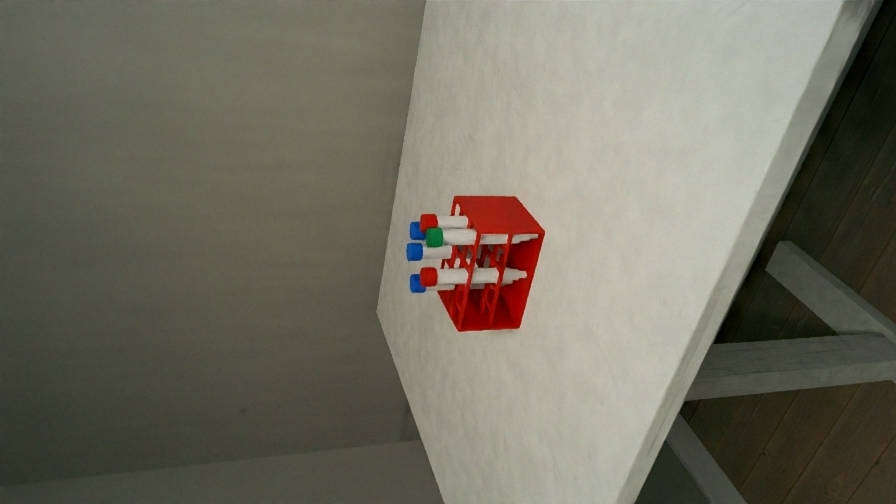

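{"method": "finished_scene", "body": {
  "scene": 1
}}

The scene is finished: the task was done.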